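# Move four cartons from pallet onto taped table area

## Task

Transfer every one of the four cartons from the pallet onto the table. Each must lie flat, stay wholly inside the blue tape outline, not rest on another carton, and keep the same face on top as it had at the start. They must stay in place with no help from the robot. When finished, release them and move the tool away.

## Robot and tools

Robot: one six-joint arm (waist, shoulder, elbow, forearm roll, wrist pitch, wrist roll) with a vacuum tool. The tool has four suction cups, each 36 mm across, on two air channels. In the cup point frame the cups sit at x = -35 and +35 mm. Channel a's pair is at y = -70 mm and channel b's pair at y = +70 mm. The tool reaches 148 mm out on each side along that y axis. The cups point along the cup point's +z axis, so to pick from above, that axis must face down.

Frames: every position and quaternion is in the scene frame. Its origin is on the table surface directly under the arm base. +z is up, and +y is to the left when facing along +x. The base may lean a little relative to the table. The reported cup point can differ slightly from the true one, more so far from the base.

The row (used by both motion tools): 9 plain numbers [x, y, z, qw, qx, qy, qz, suction_a, suction_b]. x, y, z is an absolute target position for the cup point, in metres. qw..qz is an absolute target orientation, scalar first. The last two numbers are vacuum levels in [-1, 1]. +1 means full vacuum, about 75 kPa below ambient, and a fraction asks for that share of it. A value of 0.01 or less switches the channel off. Each channel keeps its last value until changed. To hold an orientation steady, repeat the same quaternion in every row rather than copying a drifted reported one.

execute_actions: argument "actions" is a list holding at most one item; optional "pictures" (boolean) turns camera images on or off. An empty list just returns the current state. {"rows": [...], "steps": n} runs 1 to 15 control steps of 1/30 s each, one row per step, default 15. If there are fewer rows than steps, the last row repeats. {"steps": n} with no rows is a wait of up to 300 steps, counted from the previous result, so thinking time uses some of it. Each step's commanded pose is clipped to at most 70 mm and 16 degrees from the measured pose. A target more than 0.6 m from the last reported position along any cup point axis makes the call refused, and nothing is sent. After a call the arm keeps going only to the last clipped pose, so check the result and send the remainder.

move: "target" is one row as above (absolute pose plus vacuum values, which are applied immediately). "speed" is 0.002 to 0.5 m/s, default 0.25; turning is capped at twice that in rad/s. The path is a straight line from the current pose, lasts 0.5 to 10 s, and is cut off at 10 s. It turns the short way round and ignores obstacles. The real cup point can lag, wander, or exceed the speed, most of all with the arm near full stretch. The result adds a move: line telling how it ended (done, off_target, moving, held, fault), which limits acted (paced = pose clipped, held = some steps blocked), and the distance to target.

wait: "seconds" 0 to 10; sends nothing new.

zoom_image: "camera" is cam_head_left or cam_head_right. "region" is [x0, y0, x1, y1] in image pixels from the top-left, no larger than 504 by 504. Both cameras give 896x504 images; calibration matrices are supplied with the session.

finished_scene: "scene" is the number of the scene being ended. It cannot be undone, so only call it once the cartons are placed and the tool is clear.

Reading results: the state line shows cup point position, quaternion and velocities. suction_measured_a/b show the vacuum reached; near 0 means no seal. On a sealed surface it settles up to 0.17 under the command (0.27 with both channels on); leaks lower it further. part_present_a/b switch to 1 at 0.54 and back to 0 below 0.49. HELD marks steps the clearance check altered or blocked, and a "pose unreachable" line says the same; the base's mount counts as arm. "Hand target" is where the controller is currently driving. MOTOR HOT warns of overheating, which builds up while a load is held, even during thinking. The simulation keeps running while replies are written.

Gripping: press both cups of a channel fully onto a smooth flat face, away from edges, seams and holes. An unsealed cup on an active channel steals all pump flow from the other channel. Vacuum shortens the cups about 12 mm and can lift a resting object by itself. To release, set the carton down on its support, then switch both channels off, and raise at least 15 mm. A cup sealed onto the table pins the tool; switch that channel off.

Avoid: the arm is stiff, so aiming even slightly beyond a contact can trigger a fault. 144 N of external force or joint torque at its limit (waist/shoulder 306, elbow 144, wrist joints 40.5 N m) halts the arm for 10 s. Approach slowly, never knock anything off the table, do not drop or slam cartons, and keep them flat and right side up. Loose objects may occasionally be nudged by outside pushes, so verify final placement.

Each tool is called after "Call:" as a command line: name --argument value for each argument, lists and objects as JSON in quotes; but a table of rows of numbers goes row by row, as --pt "numbers of a row", without its own name.

## Session

Call:
execute_actions --actions '[]'

Scene clock: 0.00 s of 9400.00 s.
end_effector_position=(+0.6486, +0.0254, +0.4685) suction_measured_a=0.00 part_present_a=0 suction_measured_b=0.00 part_present_b=0 end_effector_quat_wxyz=(+0.002, +0.693, +0.721, +0.001) end_effector_velocity=(-0.000, -0.001, -0.000) end_effector_angular_velocity=(-0.001, -0.000, +0.000)
Joint positions: [-0.053  0.152  1.527  0.     1.462  1.517]
Joint velocities: [-0.001 -0.     0.    -0.001 -0.    -0.001]
Hand target: +0.649, +0.025, +0.468; +0.002, +0.693, +0.721, +0.001

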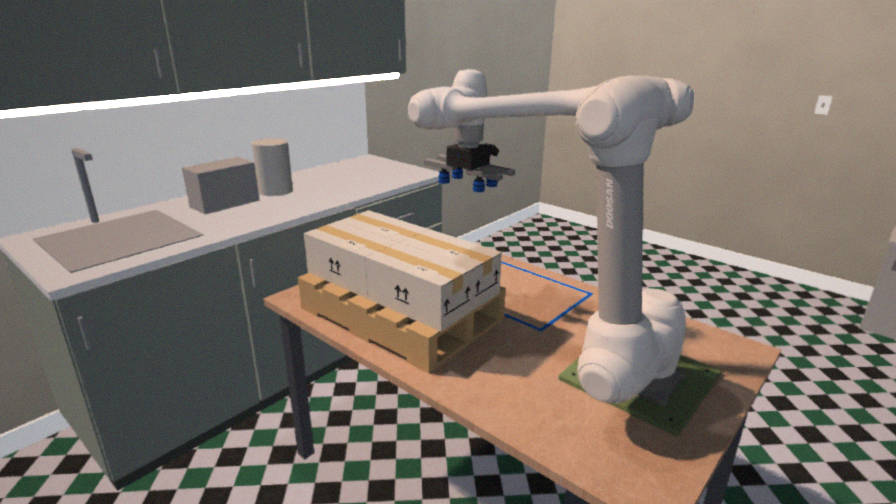

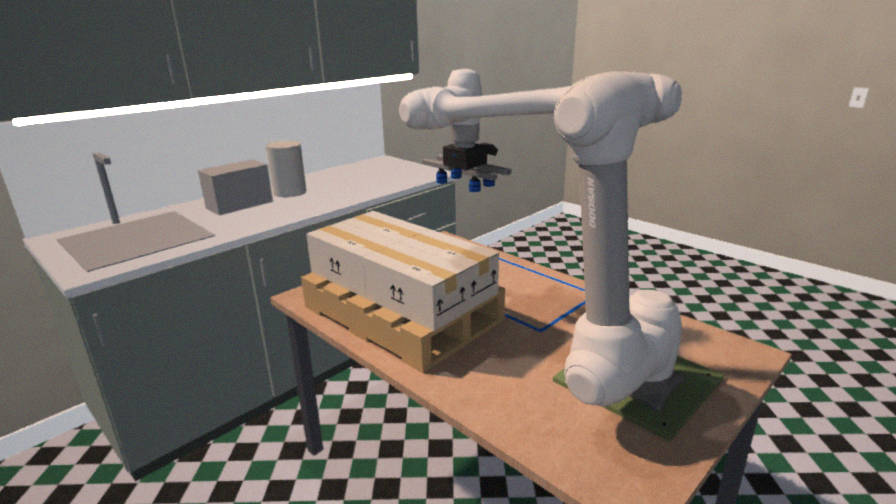

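Call:
zoom_image --camera "cam_head_left" --region '[290, 200, 530, 380]'

Call:
zoom_image --camera "cam_head_left" --region '[440, 230, 608, 350]'

Region (290, 200, 530, 380) of cam_head_left's 896x504 image, scaled by 2.100, with more detail than that image has; it fills the top 378 rows of this view, and the rest is white.

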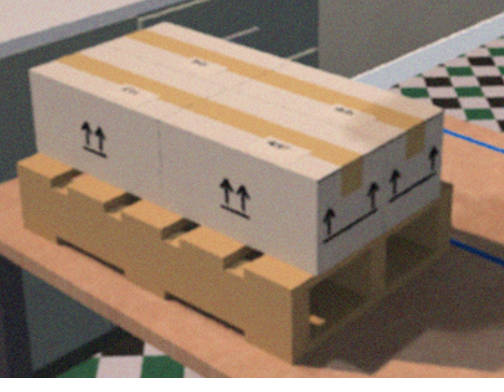

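Region (440, 230, 608, 350) of cam_head_left's 896x504 image, scaled by 3.000, with more detail than that image has; it fills the top 360 rows of this view, and the rest is white.

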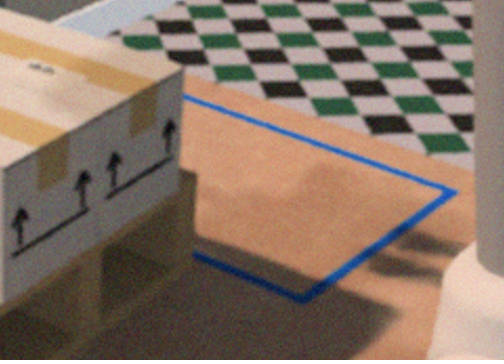

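Call:
move --target '[0.654,0.113,0.29,0,0.692,0.722,0,0,0]'

Call:
move --target '[0.654,0.113,0.267,0,0.692,0.722,0,1,1]' --speed 0.03

Call:
zoom_image --camera "cam_head_left" --region '[360, 180, 528, 310]'

Scene clock: 25.90 s of 9400.00 s.
end_effector_position=(+0.6540, +0.1131, +0.2900) suction_measured_a=0.00 part_present_a=0 suction_measured_b=0.00 part_present_b=0 end_effector_quat_wxyz=(-0.000, +0.692, +0.722, +0.000) end_effector_velocity=(+0.000, +0.000, -0.001) end_effector_angular_velocity=(-0.000, -0.000, -0.000)
Joint positions: [0.08  0.251 1.737 0.001 1.157 1.646]
Joint velocities: [ 0.     0.001  0.001 -0.    -0.003  0.001]
Hand target: +0.654, +0.113, +0.290; -0.000, +0.692, +0.722, +0.000
Off the commanded pose: 0.000 m, 0 deg.
After step 90, 21.67 s passed at rest.
move: done

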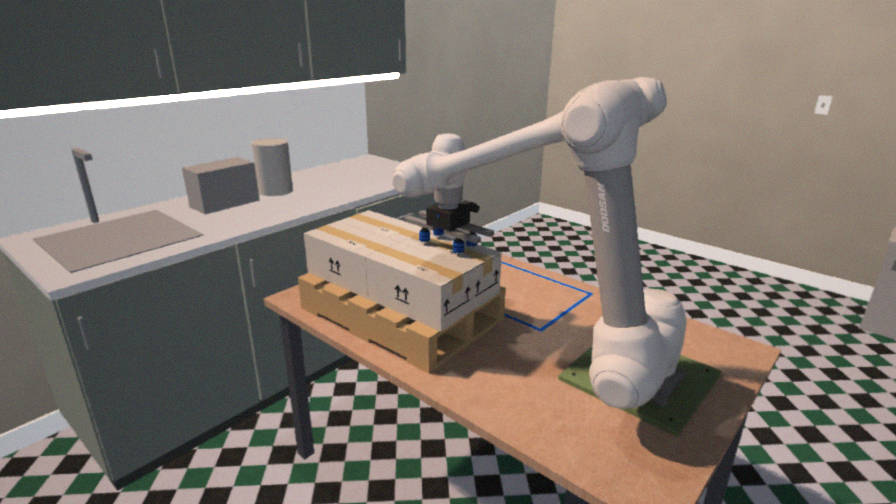

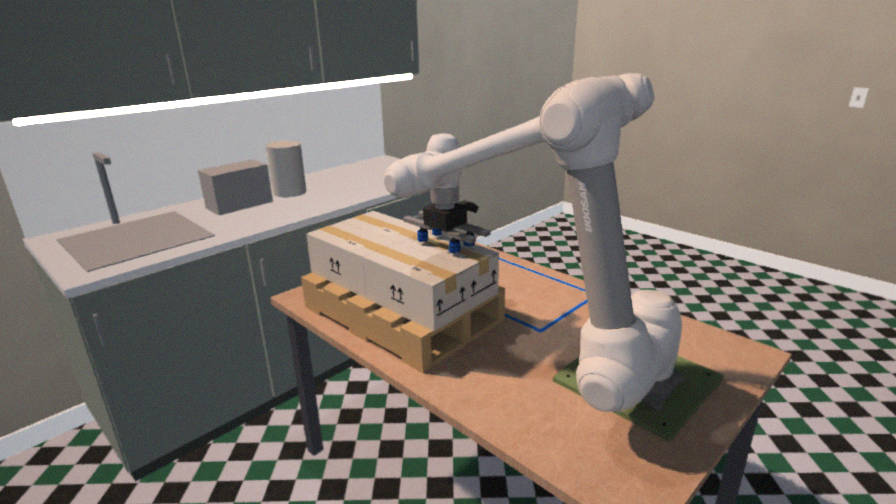

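Scene clock: 26.93 s of 9400.00 s.
end_effector_position=(+0.6540, +0.1130, +0.2670) suction_measured_a=0.45 part_present_a=0 suction_measured_b=0.45 part_present_b=0 end_effector_quat_wxyz=(+0.000, +0.692, +0.722, +0.000) end_effector_velocity=(+0.000, -0.000, -0.001) end_effector_angular_velocity=(+0.001, -0.002, -0.001)
Joint positions: [0.08  0.267 1.762 0.001 1.117 1.646]
Joint velocities: [-0.001  0.001  0.002  0.001 -0.005 -0.   ]
Hand target: +0.654, +0.113, +0.267; -0.000, +0.692, +0.722, -0.000
Off the commanded pose: 0.000 m, 0 deg.
move: done

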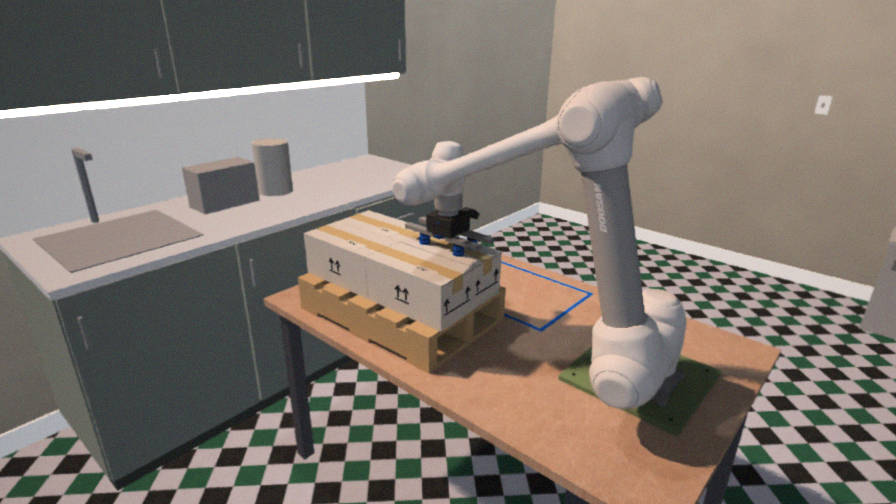

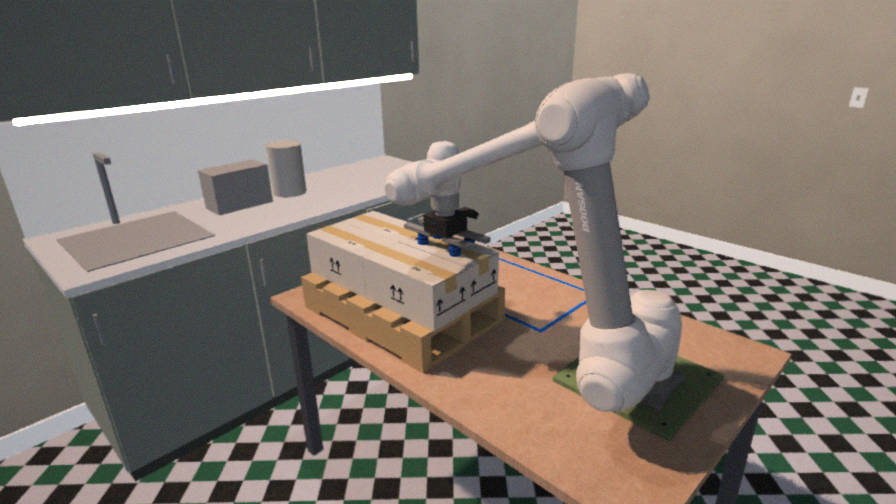

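Region (360, 180, 528, 310) of cam_head_left's 896x504 image, scaled by 3.000, with more detail than that image has; it fills the top 390 rows of this view, and the rest is white.

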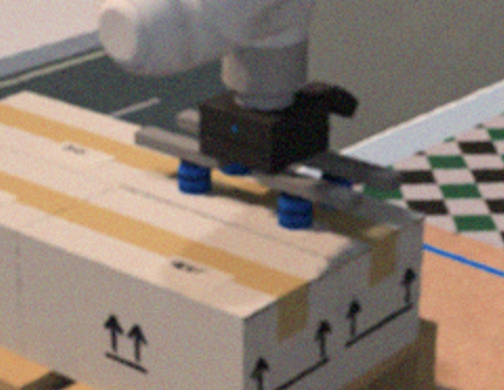

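Call:
move --target '[0.62,0.075,0.31,0,0.692,0.722,0,1,1]' --speed 0.1

Call:
move --target '[0.49,-0.215,0.30,0,0,1,0,1,1]' --speed 0.35

Call:
move --target '[0.49,-0.215,0.155,0,0,1,0,1,1]' --speed 0.15

Call:
zoom_image --camera "cam_head_left" --region '[420, 200, 620, 350]'

Scene clock: 36.43 s of 9400.00 s.
end_effector_position=(+0.6200, +0.0750, +0.3100) suction_measured_a=0.81 part_present_a=1 suction_measured_b=0.81 part_present_b=1 end_effector_quat_wxyz=(+0.000, +0.692, +0.722, -0.000) end_effector_velocity=(-0.001, -0.001, +0.000) end_effector_angular_velocity=(-0.000, +0.001, +0.001)
Joint positions: [0.026 0.179 1.789 0.001 1.178 1.592]
Joint velocities: [-0.001 -0.001  0.001 -0.     0.001 -0.002]
Hand target: +0.620, +0.075, +0.310; +0.000, +0.692, +0.722, -0.000
Off the commanded pose: 0.000 m, 0 deg.
move: done

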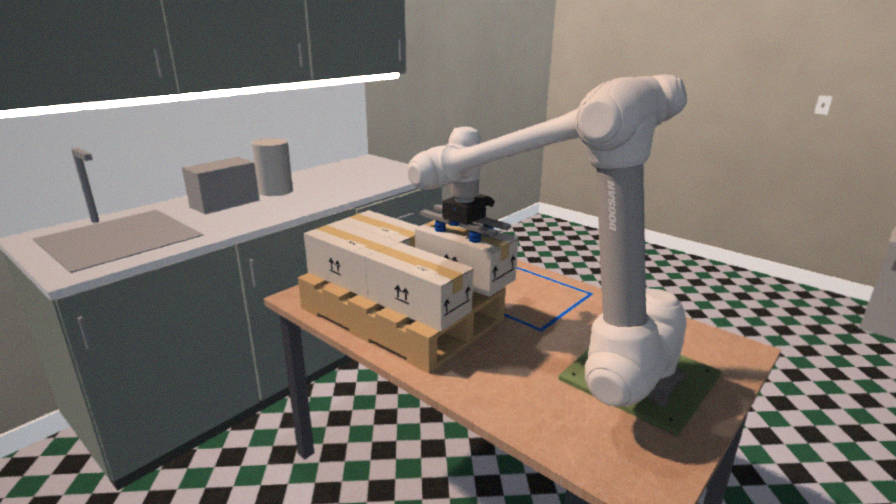

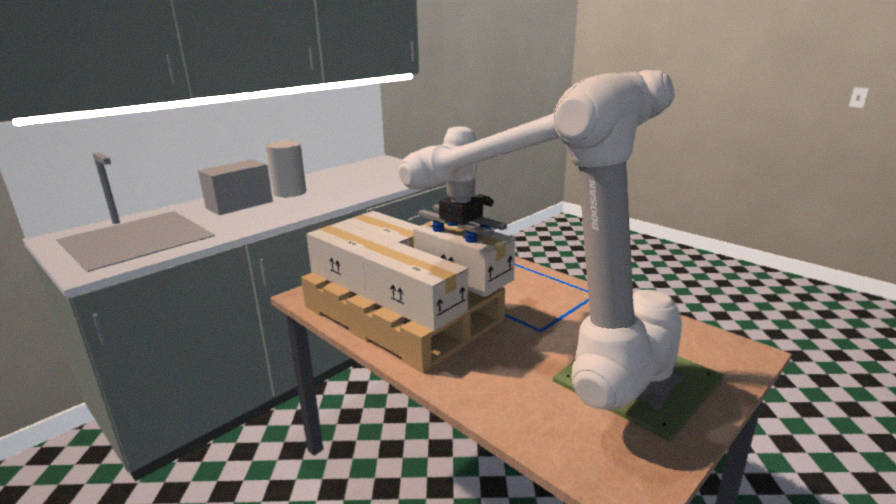

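Scene clock: 39.10 s of 9400.00 s.
end_effector_position=(+0.4899, -0.2154, +0.3000) suction_measured_a=0.81 part_present_a=1 suction_measured_b=0.81 part_present_b=1 end_effector_quat_wxyz=(+0.000, +0.000, +1.000, -0.000) end_effector_velocity=(-0.000, +0.000, -0.001) end_effector_angular_velocity=(+0.003, +0.001, +0.002)
Joint positions: [-0.516  0.047  1.958 -0.002  1.141 -0.477]
Joint velocities: [-0.001  0.001  0.001  0.002  0.001 -0.004]
Hand target: +0.490, -0.215, +0.300; -0.000, +0.000, +1.000, -0.000
Off the commanded pose: 0.000 m, 0 deg.
move: done

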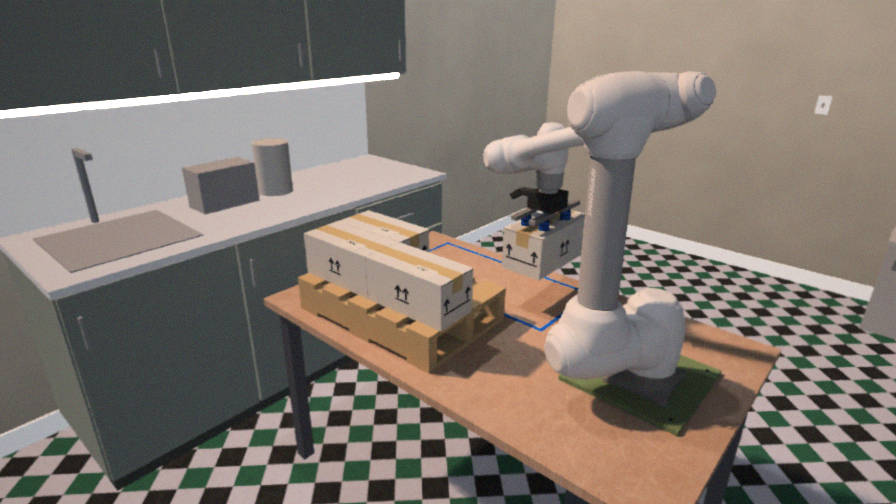

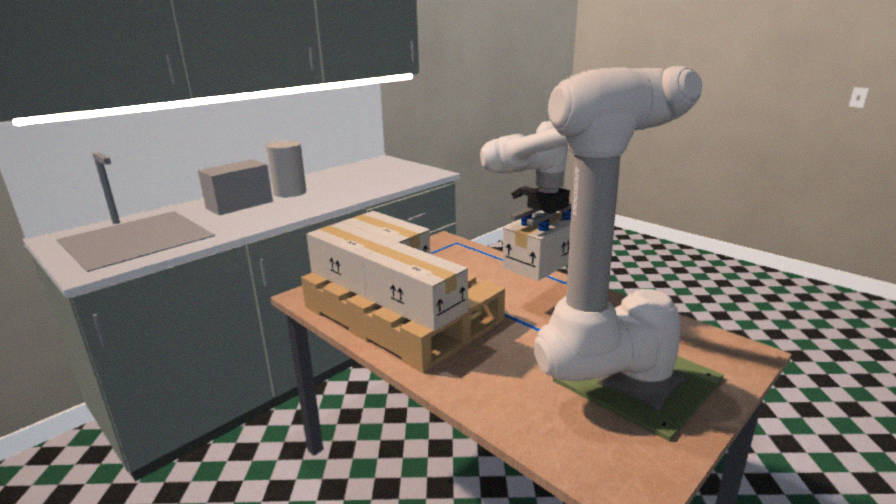

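Scene clock: 40.47 s of 9400.00 s.
end_effector_position=(+0.4900, -0.2150, +0.1550) suction_measured_a=0.81 part_present_a=1 suction_measured_b=0.81 part_present_b=1 end_effector_quat_wxyz=(+0.000, -0.000, +1.000, -0.000) end_effector_velocity=(+0.000, +0.001, -0.001) end_effector_angular_velocity=(+0.001, +0.000, -0.000)
Joint positions: [-0.516  0.188  2.105 -0.002  0.852 -0.476]
Joint velocities: [ 0.001  0.002  0.001  0.001 -0.002  0.   ]
Hand target: +0.490, -0.215, +0.155; -0.000, +0.000, +1.000, -0.000
Off the commanded pose: 0.000 m, 0 deg.
move: done

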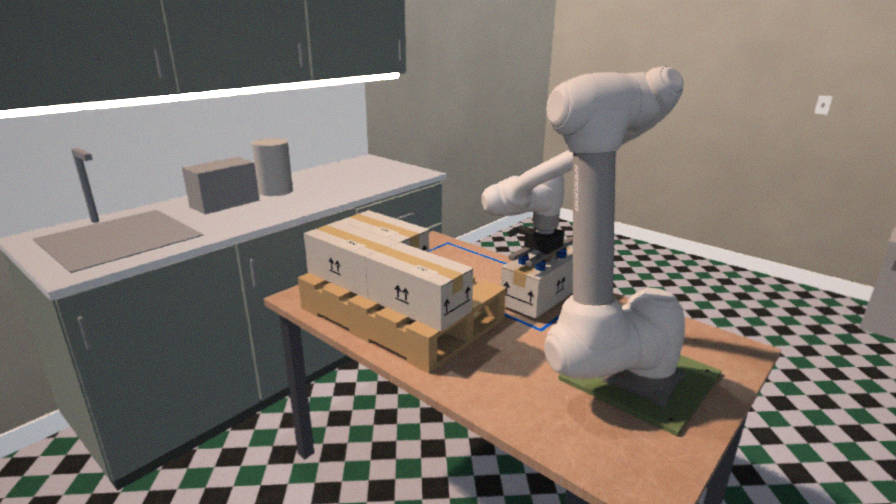

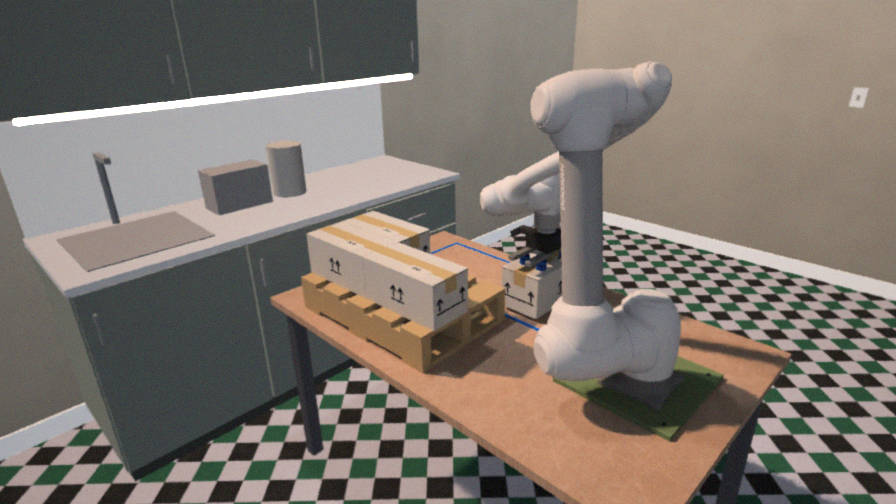

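Region (420, 200, 620, 350) of cam_head_left's 896x504 image, scaled by 2.520, with more detail than that image has; it fills the top 378 rows of this view, and the rest is white.

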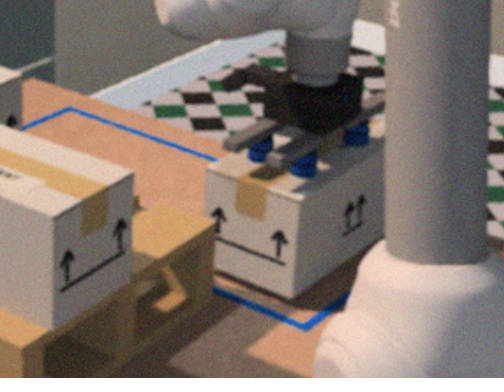

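Call:
move --target '[0.477,-0.212,0.142,0,0,1,0,1,1]' --speed 0.025

Call:
move --target '[0.48,-0.2,0.30,0,0,1,0,0,0]'

Call:
move --target '[0.648,0.265,0.295,0,0.692,0.722,0,0,0]' --speed 0.5

Call:
move --target '[0.648,0.265,0.268,0,0.692,0.722,0,1,1]' --speed 0.03

Call:
zoom_image --camera "cam_head_left" --region '[350, 200, 610, 350]'

Scene clock: 58.90 s of 9400.00 s.
end_effector_position=(+0.4770, -0.2120, +0.1420) suction_measured_a=0.81 part_present_a=1 suction_measured_b=0.81 part_present_b=1 end_effector_quat_wxyz=(+0.000, -0.000, +1.000, -0.000) end_effector_velocity=(-0.001, +0.001, -0.001) end_effector_angular_velocity=(+0.000, -0.001, +0.000)
Joint positions: [-0.522  0.186  2.138 -0.002  0.821 -0.482]
Joint velocities: [ 0.    -0.001  0.002  0.001 -0.002 -0.001]
Hand target: +0.477, -0.212, +0.142; -0.000, +0.000, +1.000, -0.000
Off the commanded pose: 0.000 m, 0 deg.
move: done

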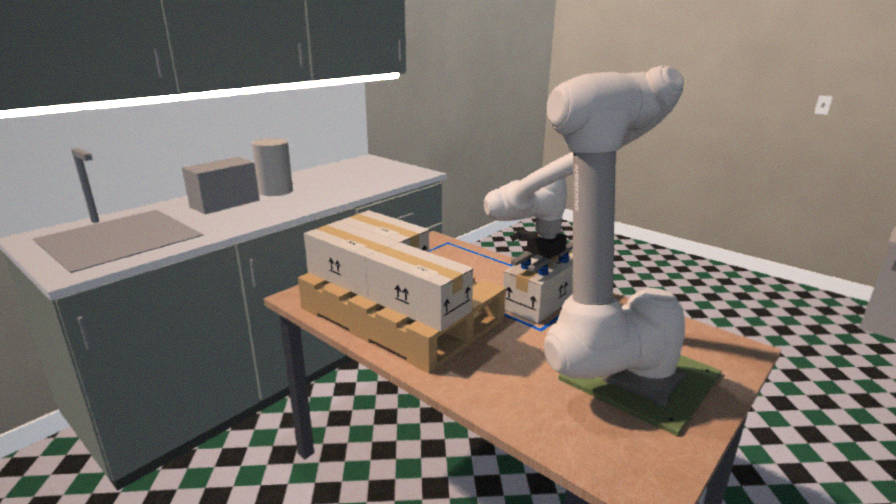

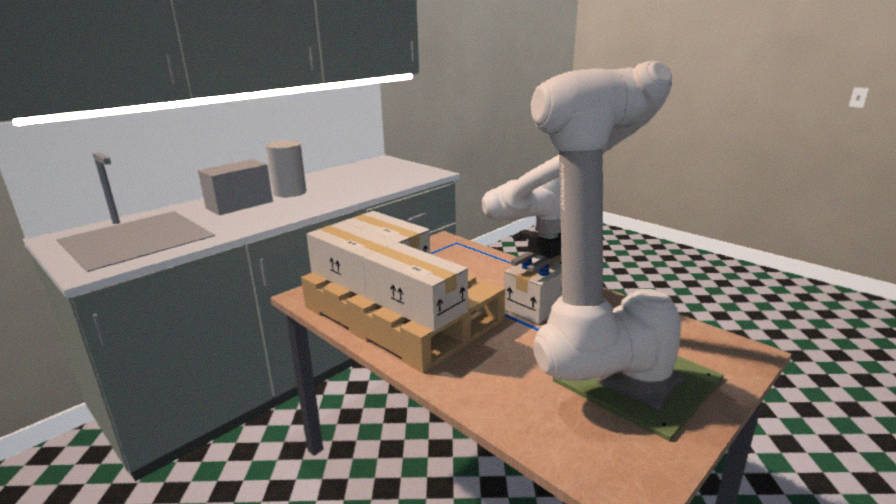

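Scene clock: 60.00 s of 9400.00 s.
end_effector_position=(+0.4800, -0.2000, +0.3000) suction_measured_a=0.00 part_present_a=0 suction_measured_b=0.00 part_present_b=0 end_effector_quat_wxyz=(-0.000, +0.000, +1.000, +0.000) end_effector_velocity=(-0.000, -0.001, +0.001) end_effector_angular_velocity=(-0.001, +0.000, +0.000)
Joint positions: [-0.499  0.022  1.983 -0.001  1.14  -0.459]
Joint velocities: [-0.001 -0.001 -0.001 -0.001  0.002 -0.001]
Hand target: +0.480, -0.200, +0.300; +0.000, -0.000, +1.000, +0.000
Off the commanded pose: 0.000 m, 0 deg.
move: done

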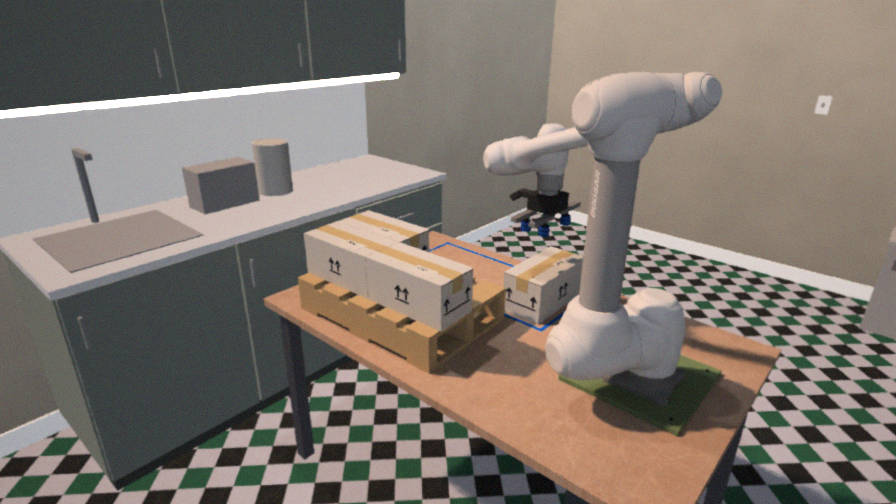

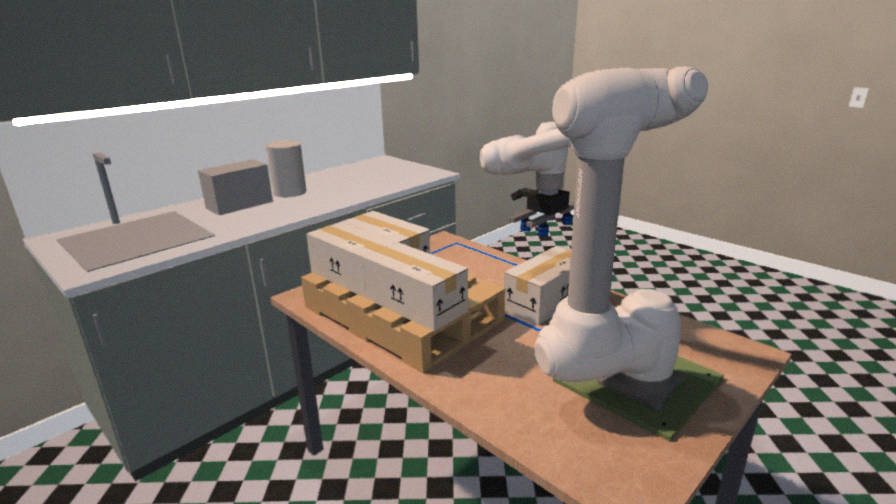

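Scene clock: 62.10 s of 9400.00 s.
end_effector_position=(+0.6480, +0.2656, +0.2948) suction_measured_a=0.00 part_present_a=0 suction_measured_b=0.00 part_present_b=0 end_effector_quat_wxyz=(-0.000, +0.692, +0.722, +0.000) end_effector_velocity=(+0.000, +0.000, -0.001) end_effector_angular_velocity=(-0.001, +0.002, -0.004)
Joint positions: [0.299 0.302 1.66  0.003 1.183 1.865]
Joint velocities: [ 0.     0.002 -0.001 -0.     0.001  0.005]
Hand target: +0.648, +0.266, +0.295; -0.000, +0.692, +0.722, +0.000
Off the commanded pose: 0.001 m, 0 deg.
move: done

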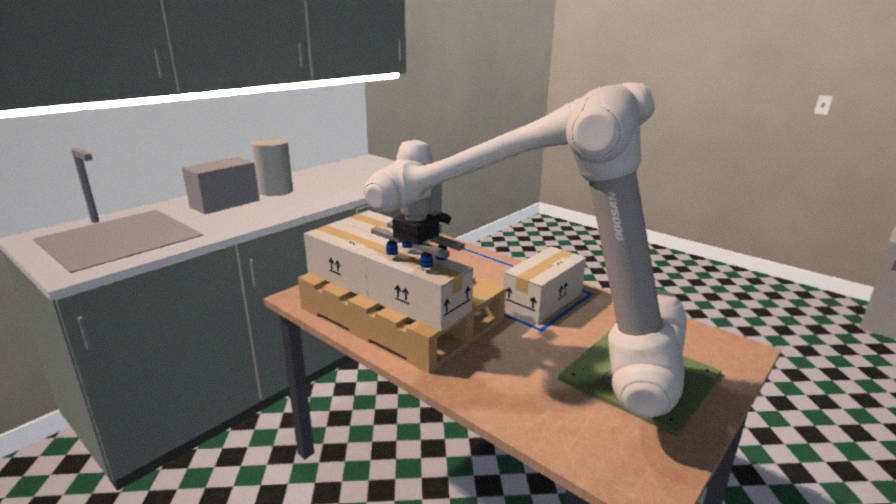

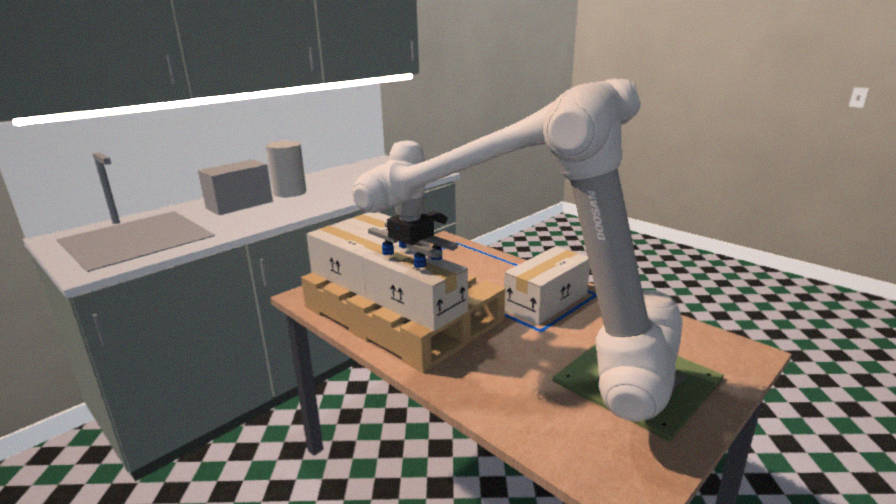

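Scene clock: 63.27 s of 9400.00 s.
end_effector_position=(+0.6480, +0.2650, +0.2680) suction_measured_a=0.41 part_present_a=0 suction_measured_b=0.41 part_present_b=0 end_effector_quat_wxyz=(-0.000, +0.692, +0.722, -0.000) end_effector_velocity=(+0.001, +0.000, +0.000) end_effector_angular_velocity=(+0.001, -0.002, -0.002)
Joint positions: [0.299 0.319 1.689 0.002 1.138 1.865]
Joint velocities: [-0.     0.001 -0.002  0.001 -0.001  0.001]
Hand target: +0.648, +0.265, +0.268; +0.000, +0.692, +0.722, -0.000
Off the commanded pose: 0.000 m, 0 deg.
move: done

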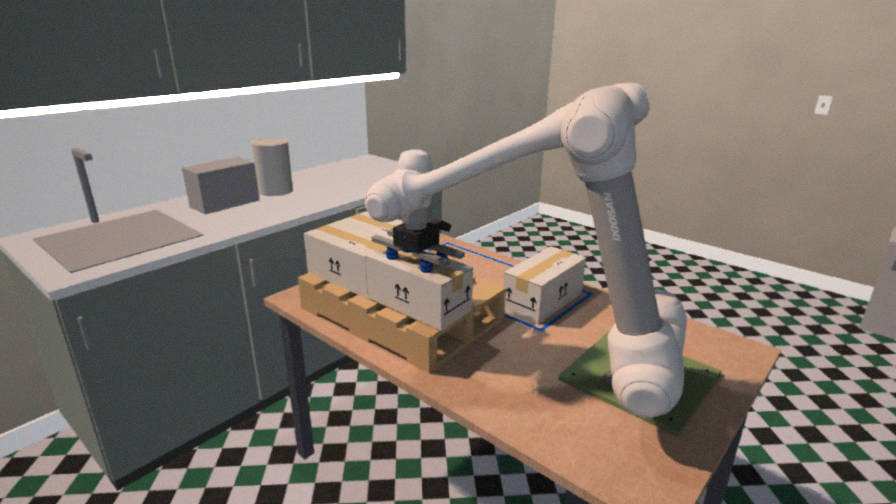

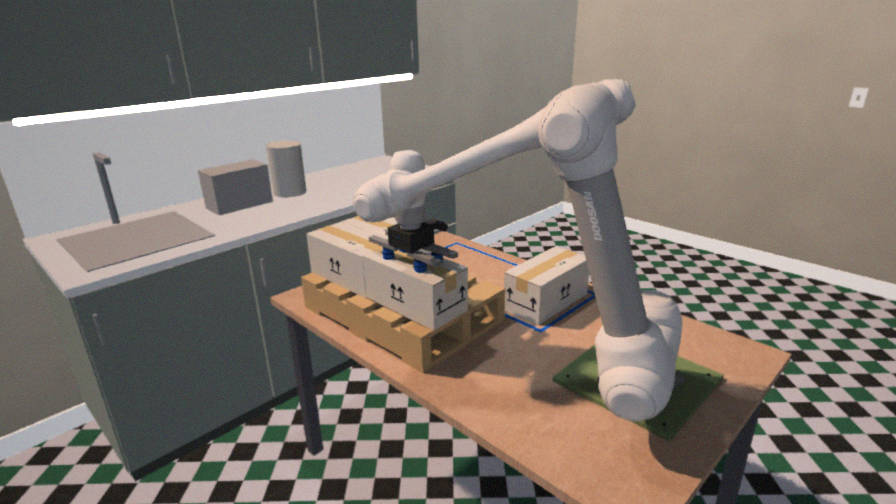

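Region (350, 200, 610, 350) of cam_head_left's 896x504 image, scaled by 1.938, with more detail than that image has; it fills the top 291 rows of this view, and the rest is white.

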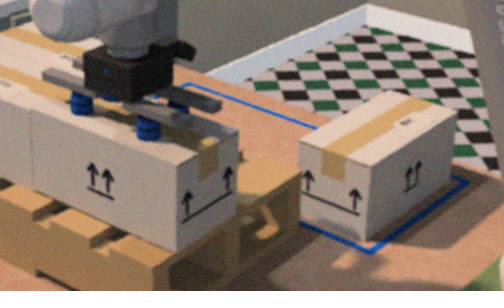

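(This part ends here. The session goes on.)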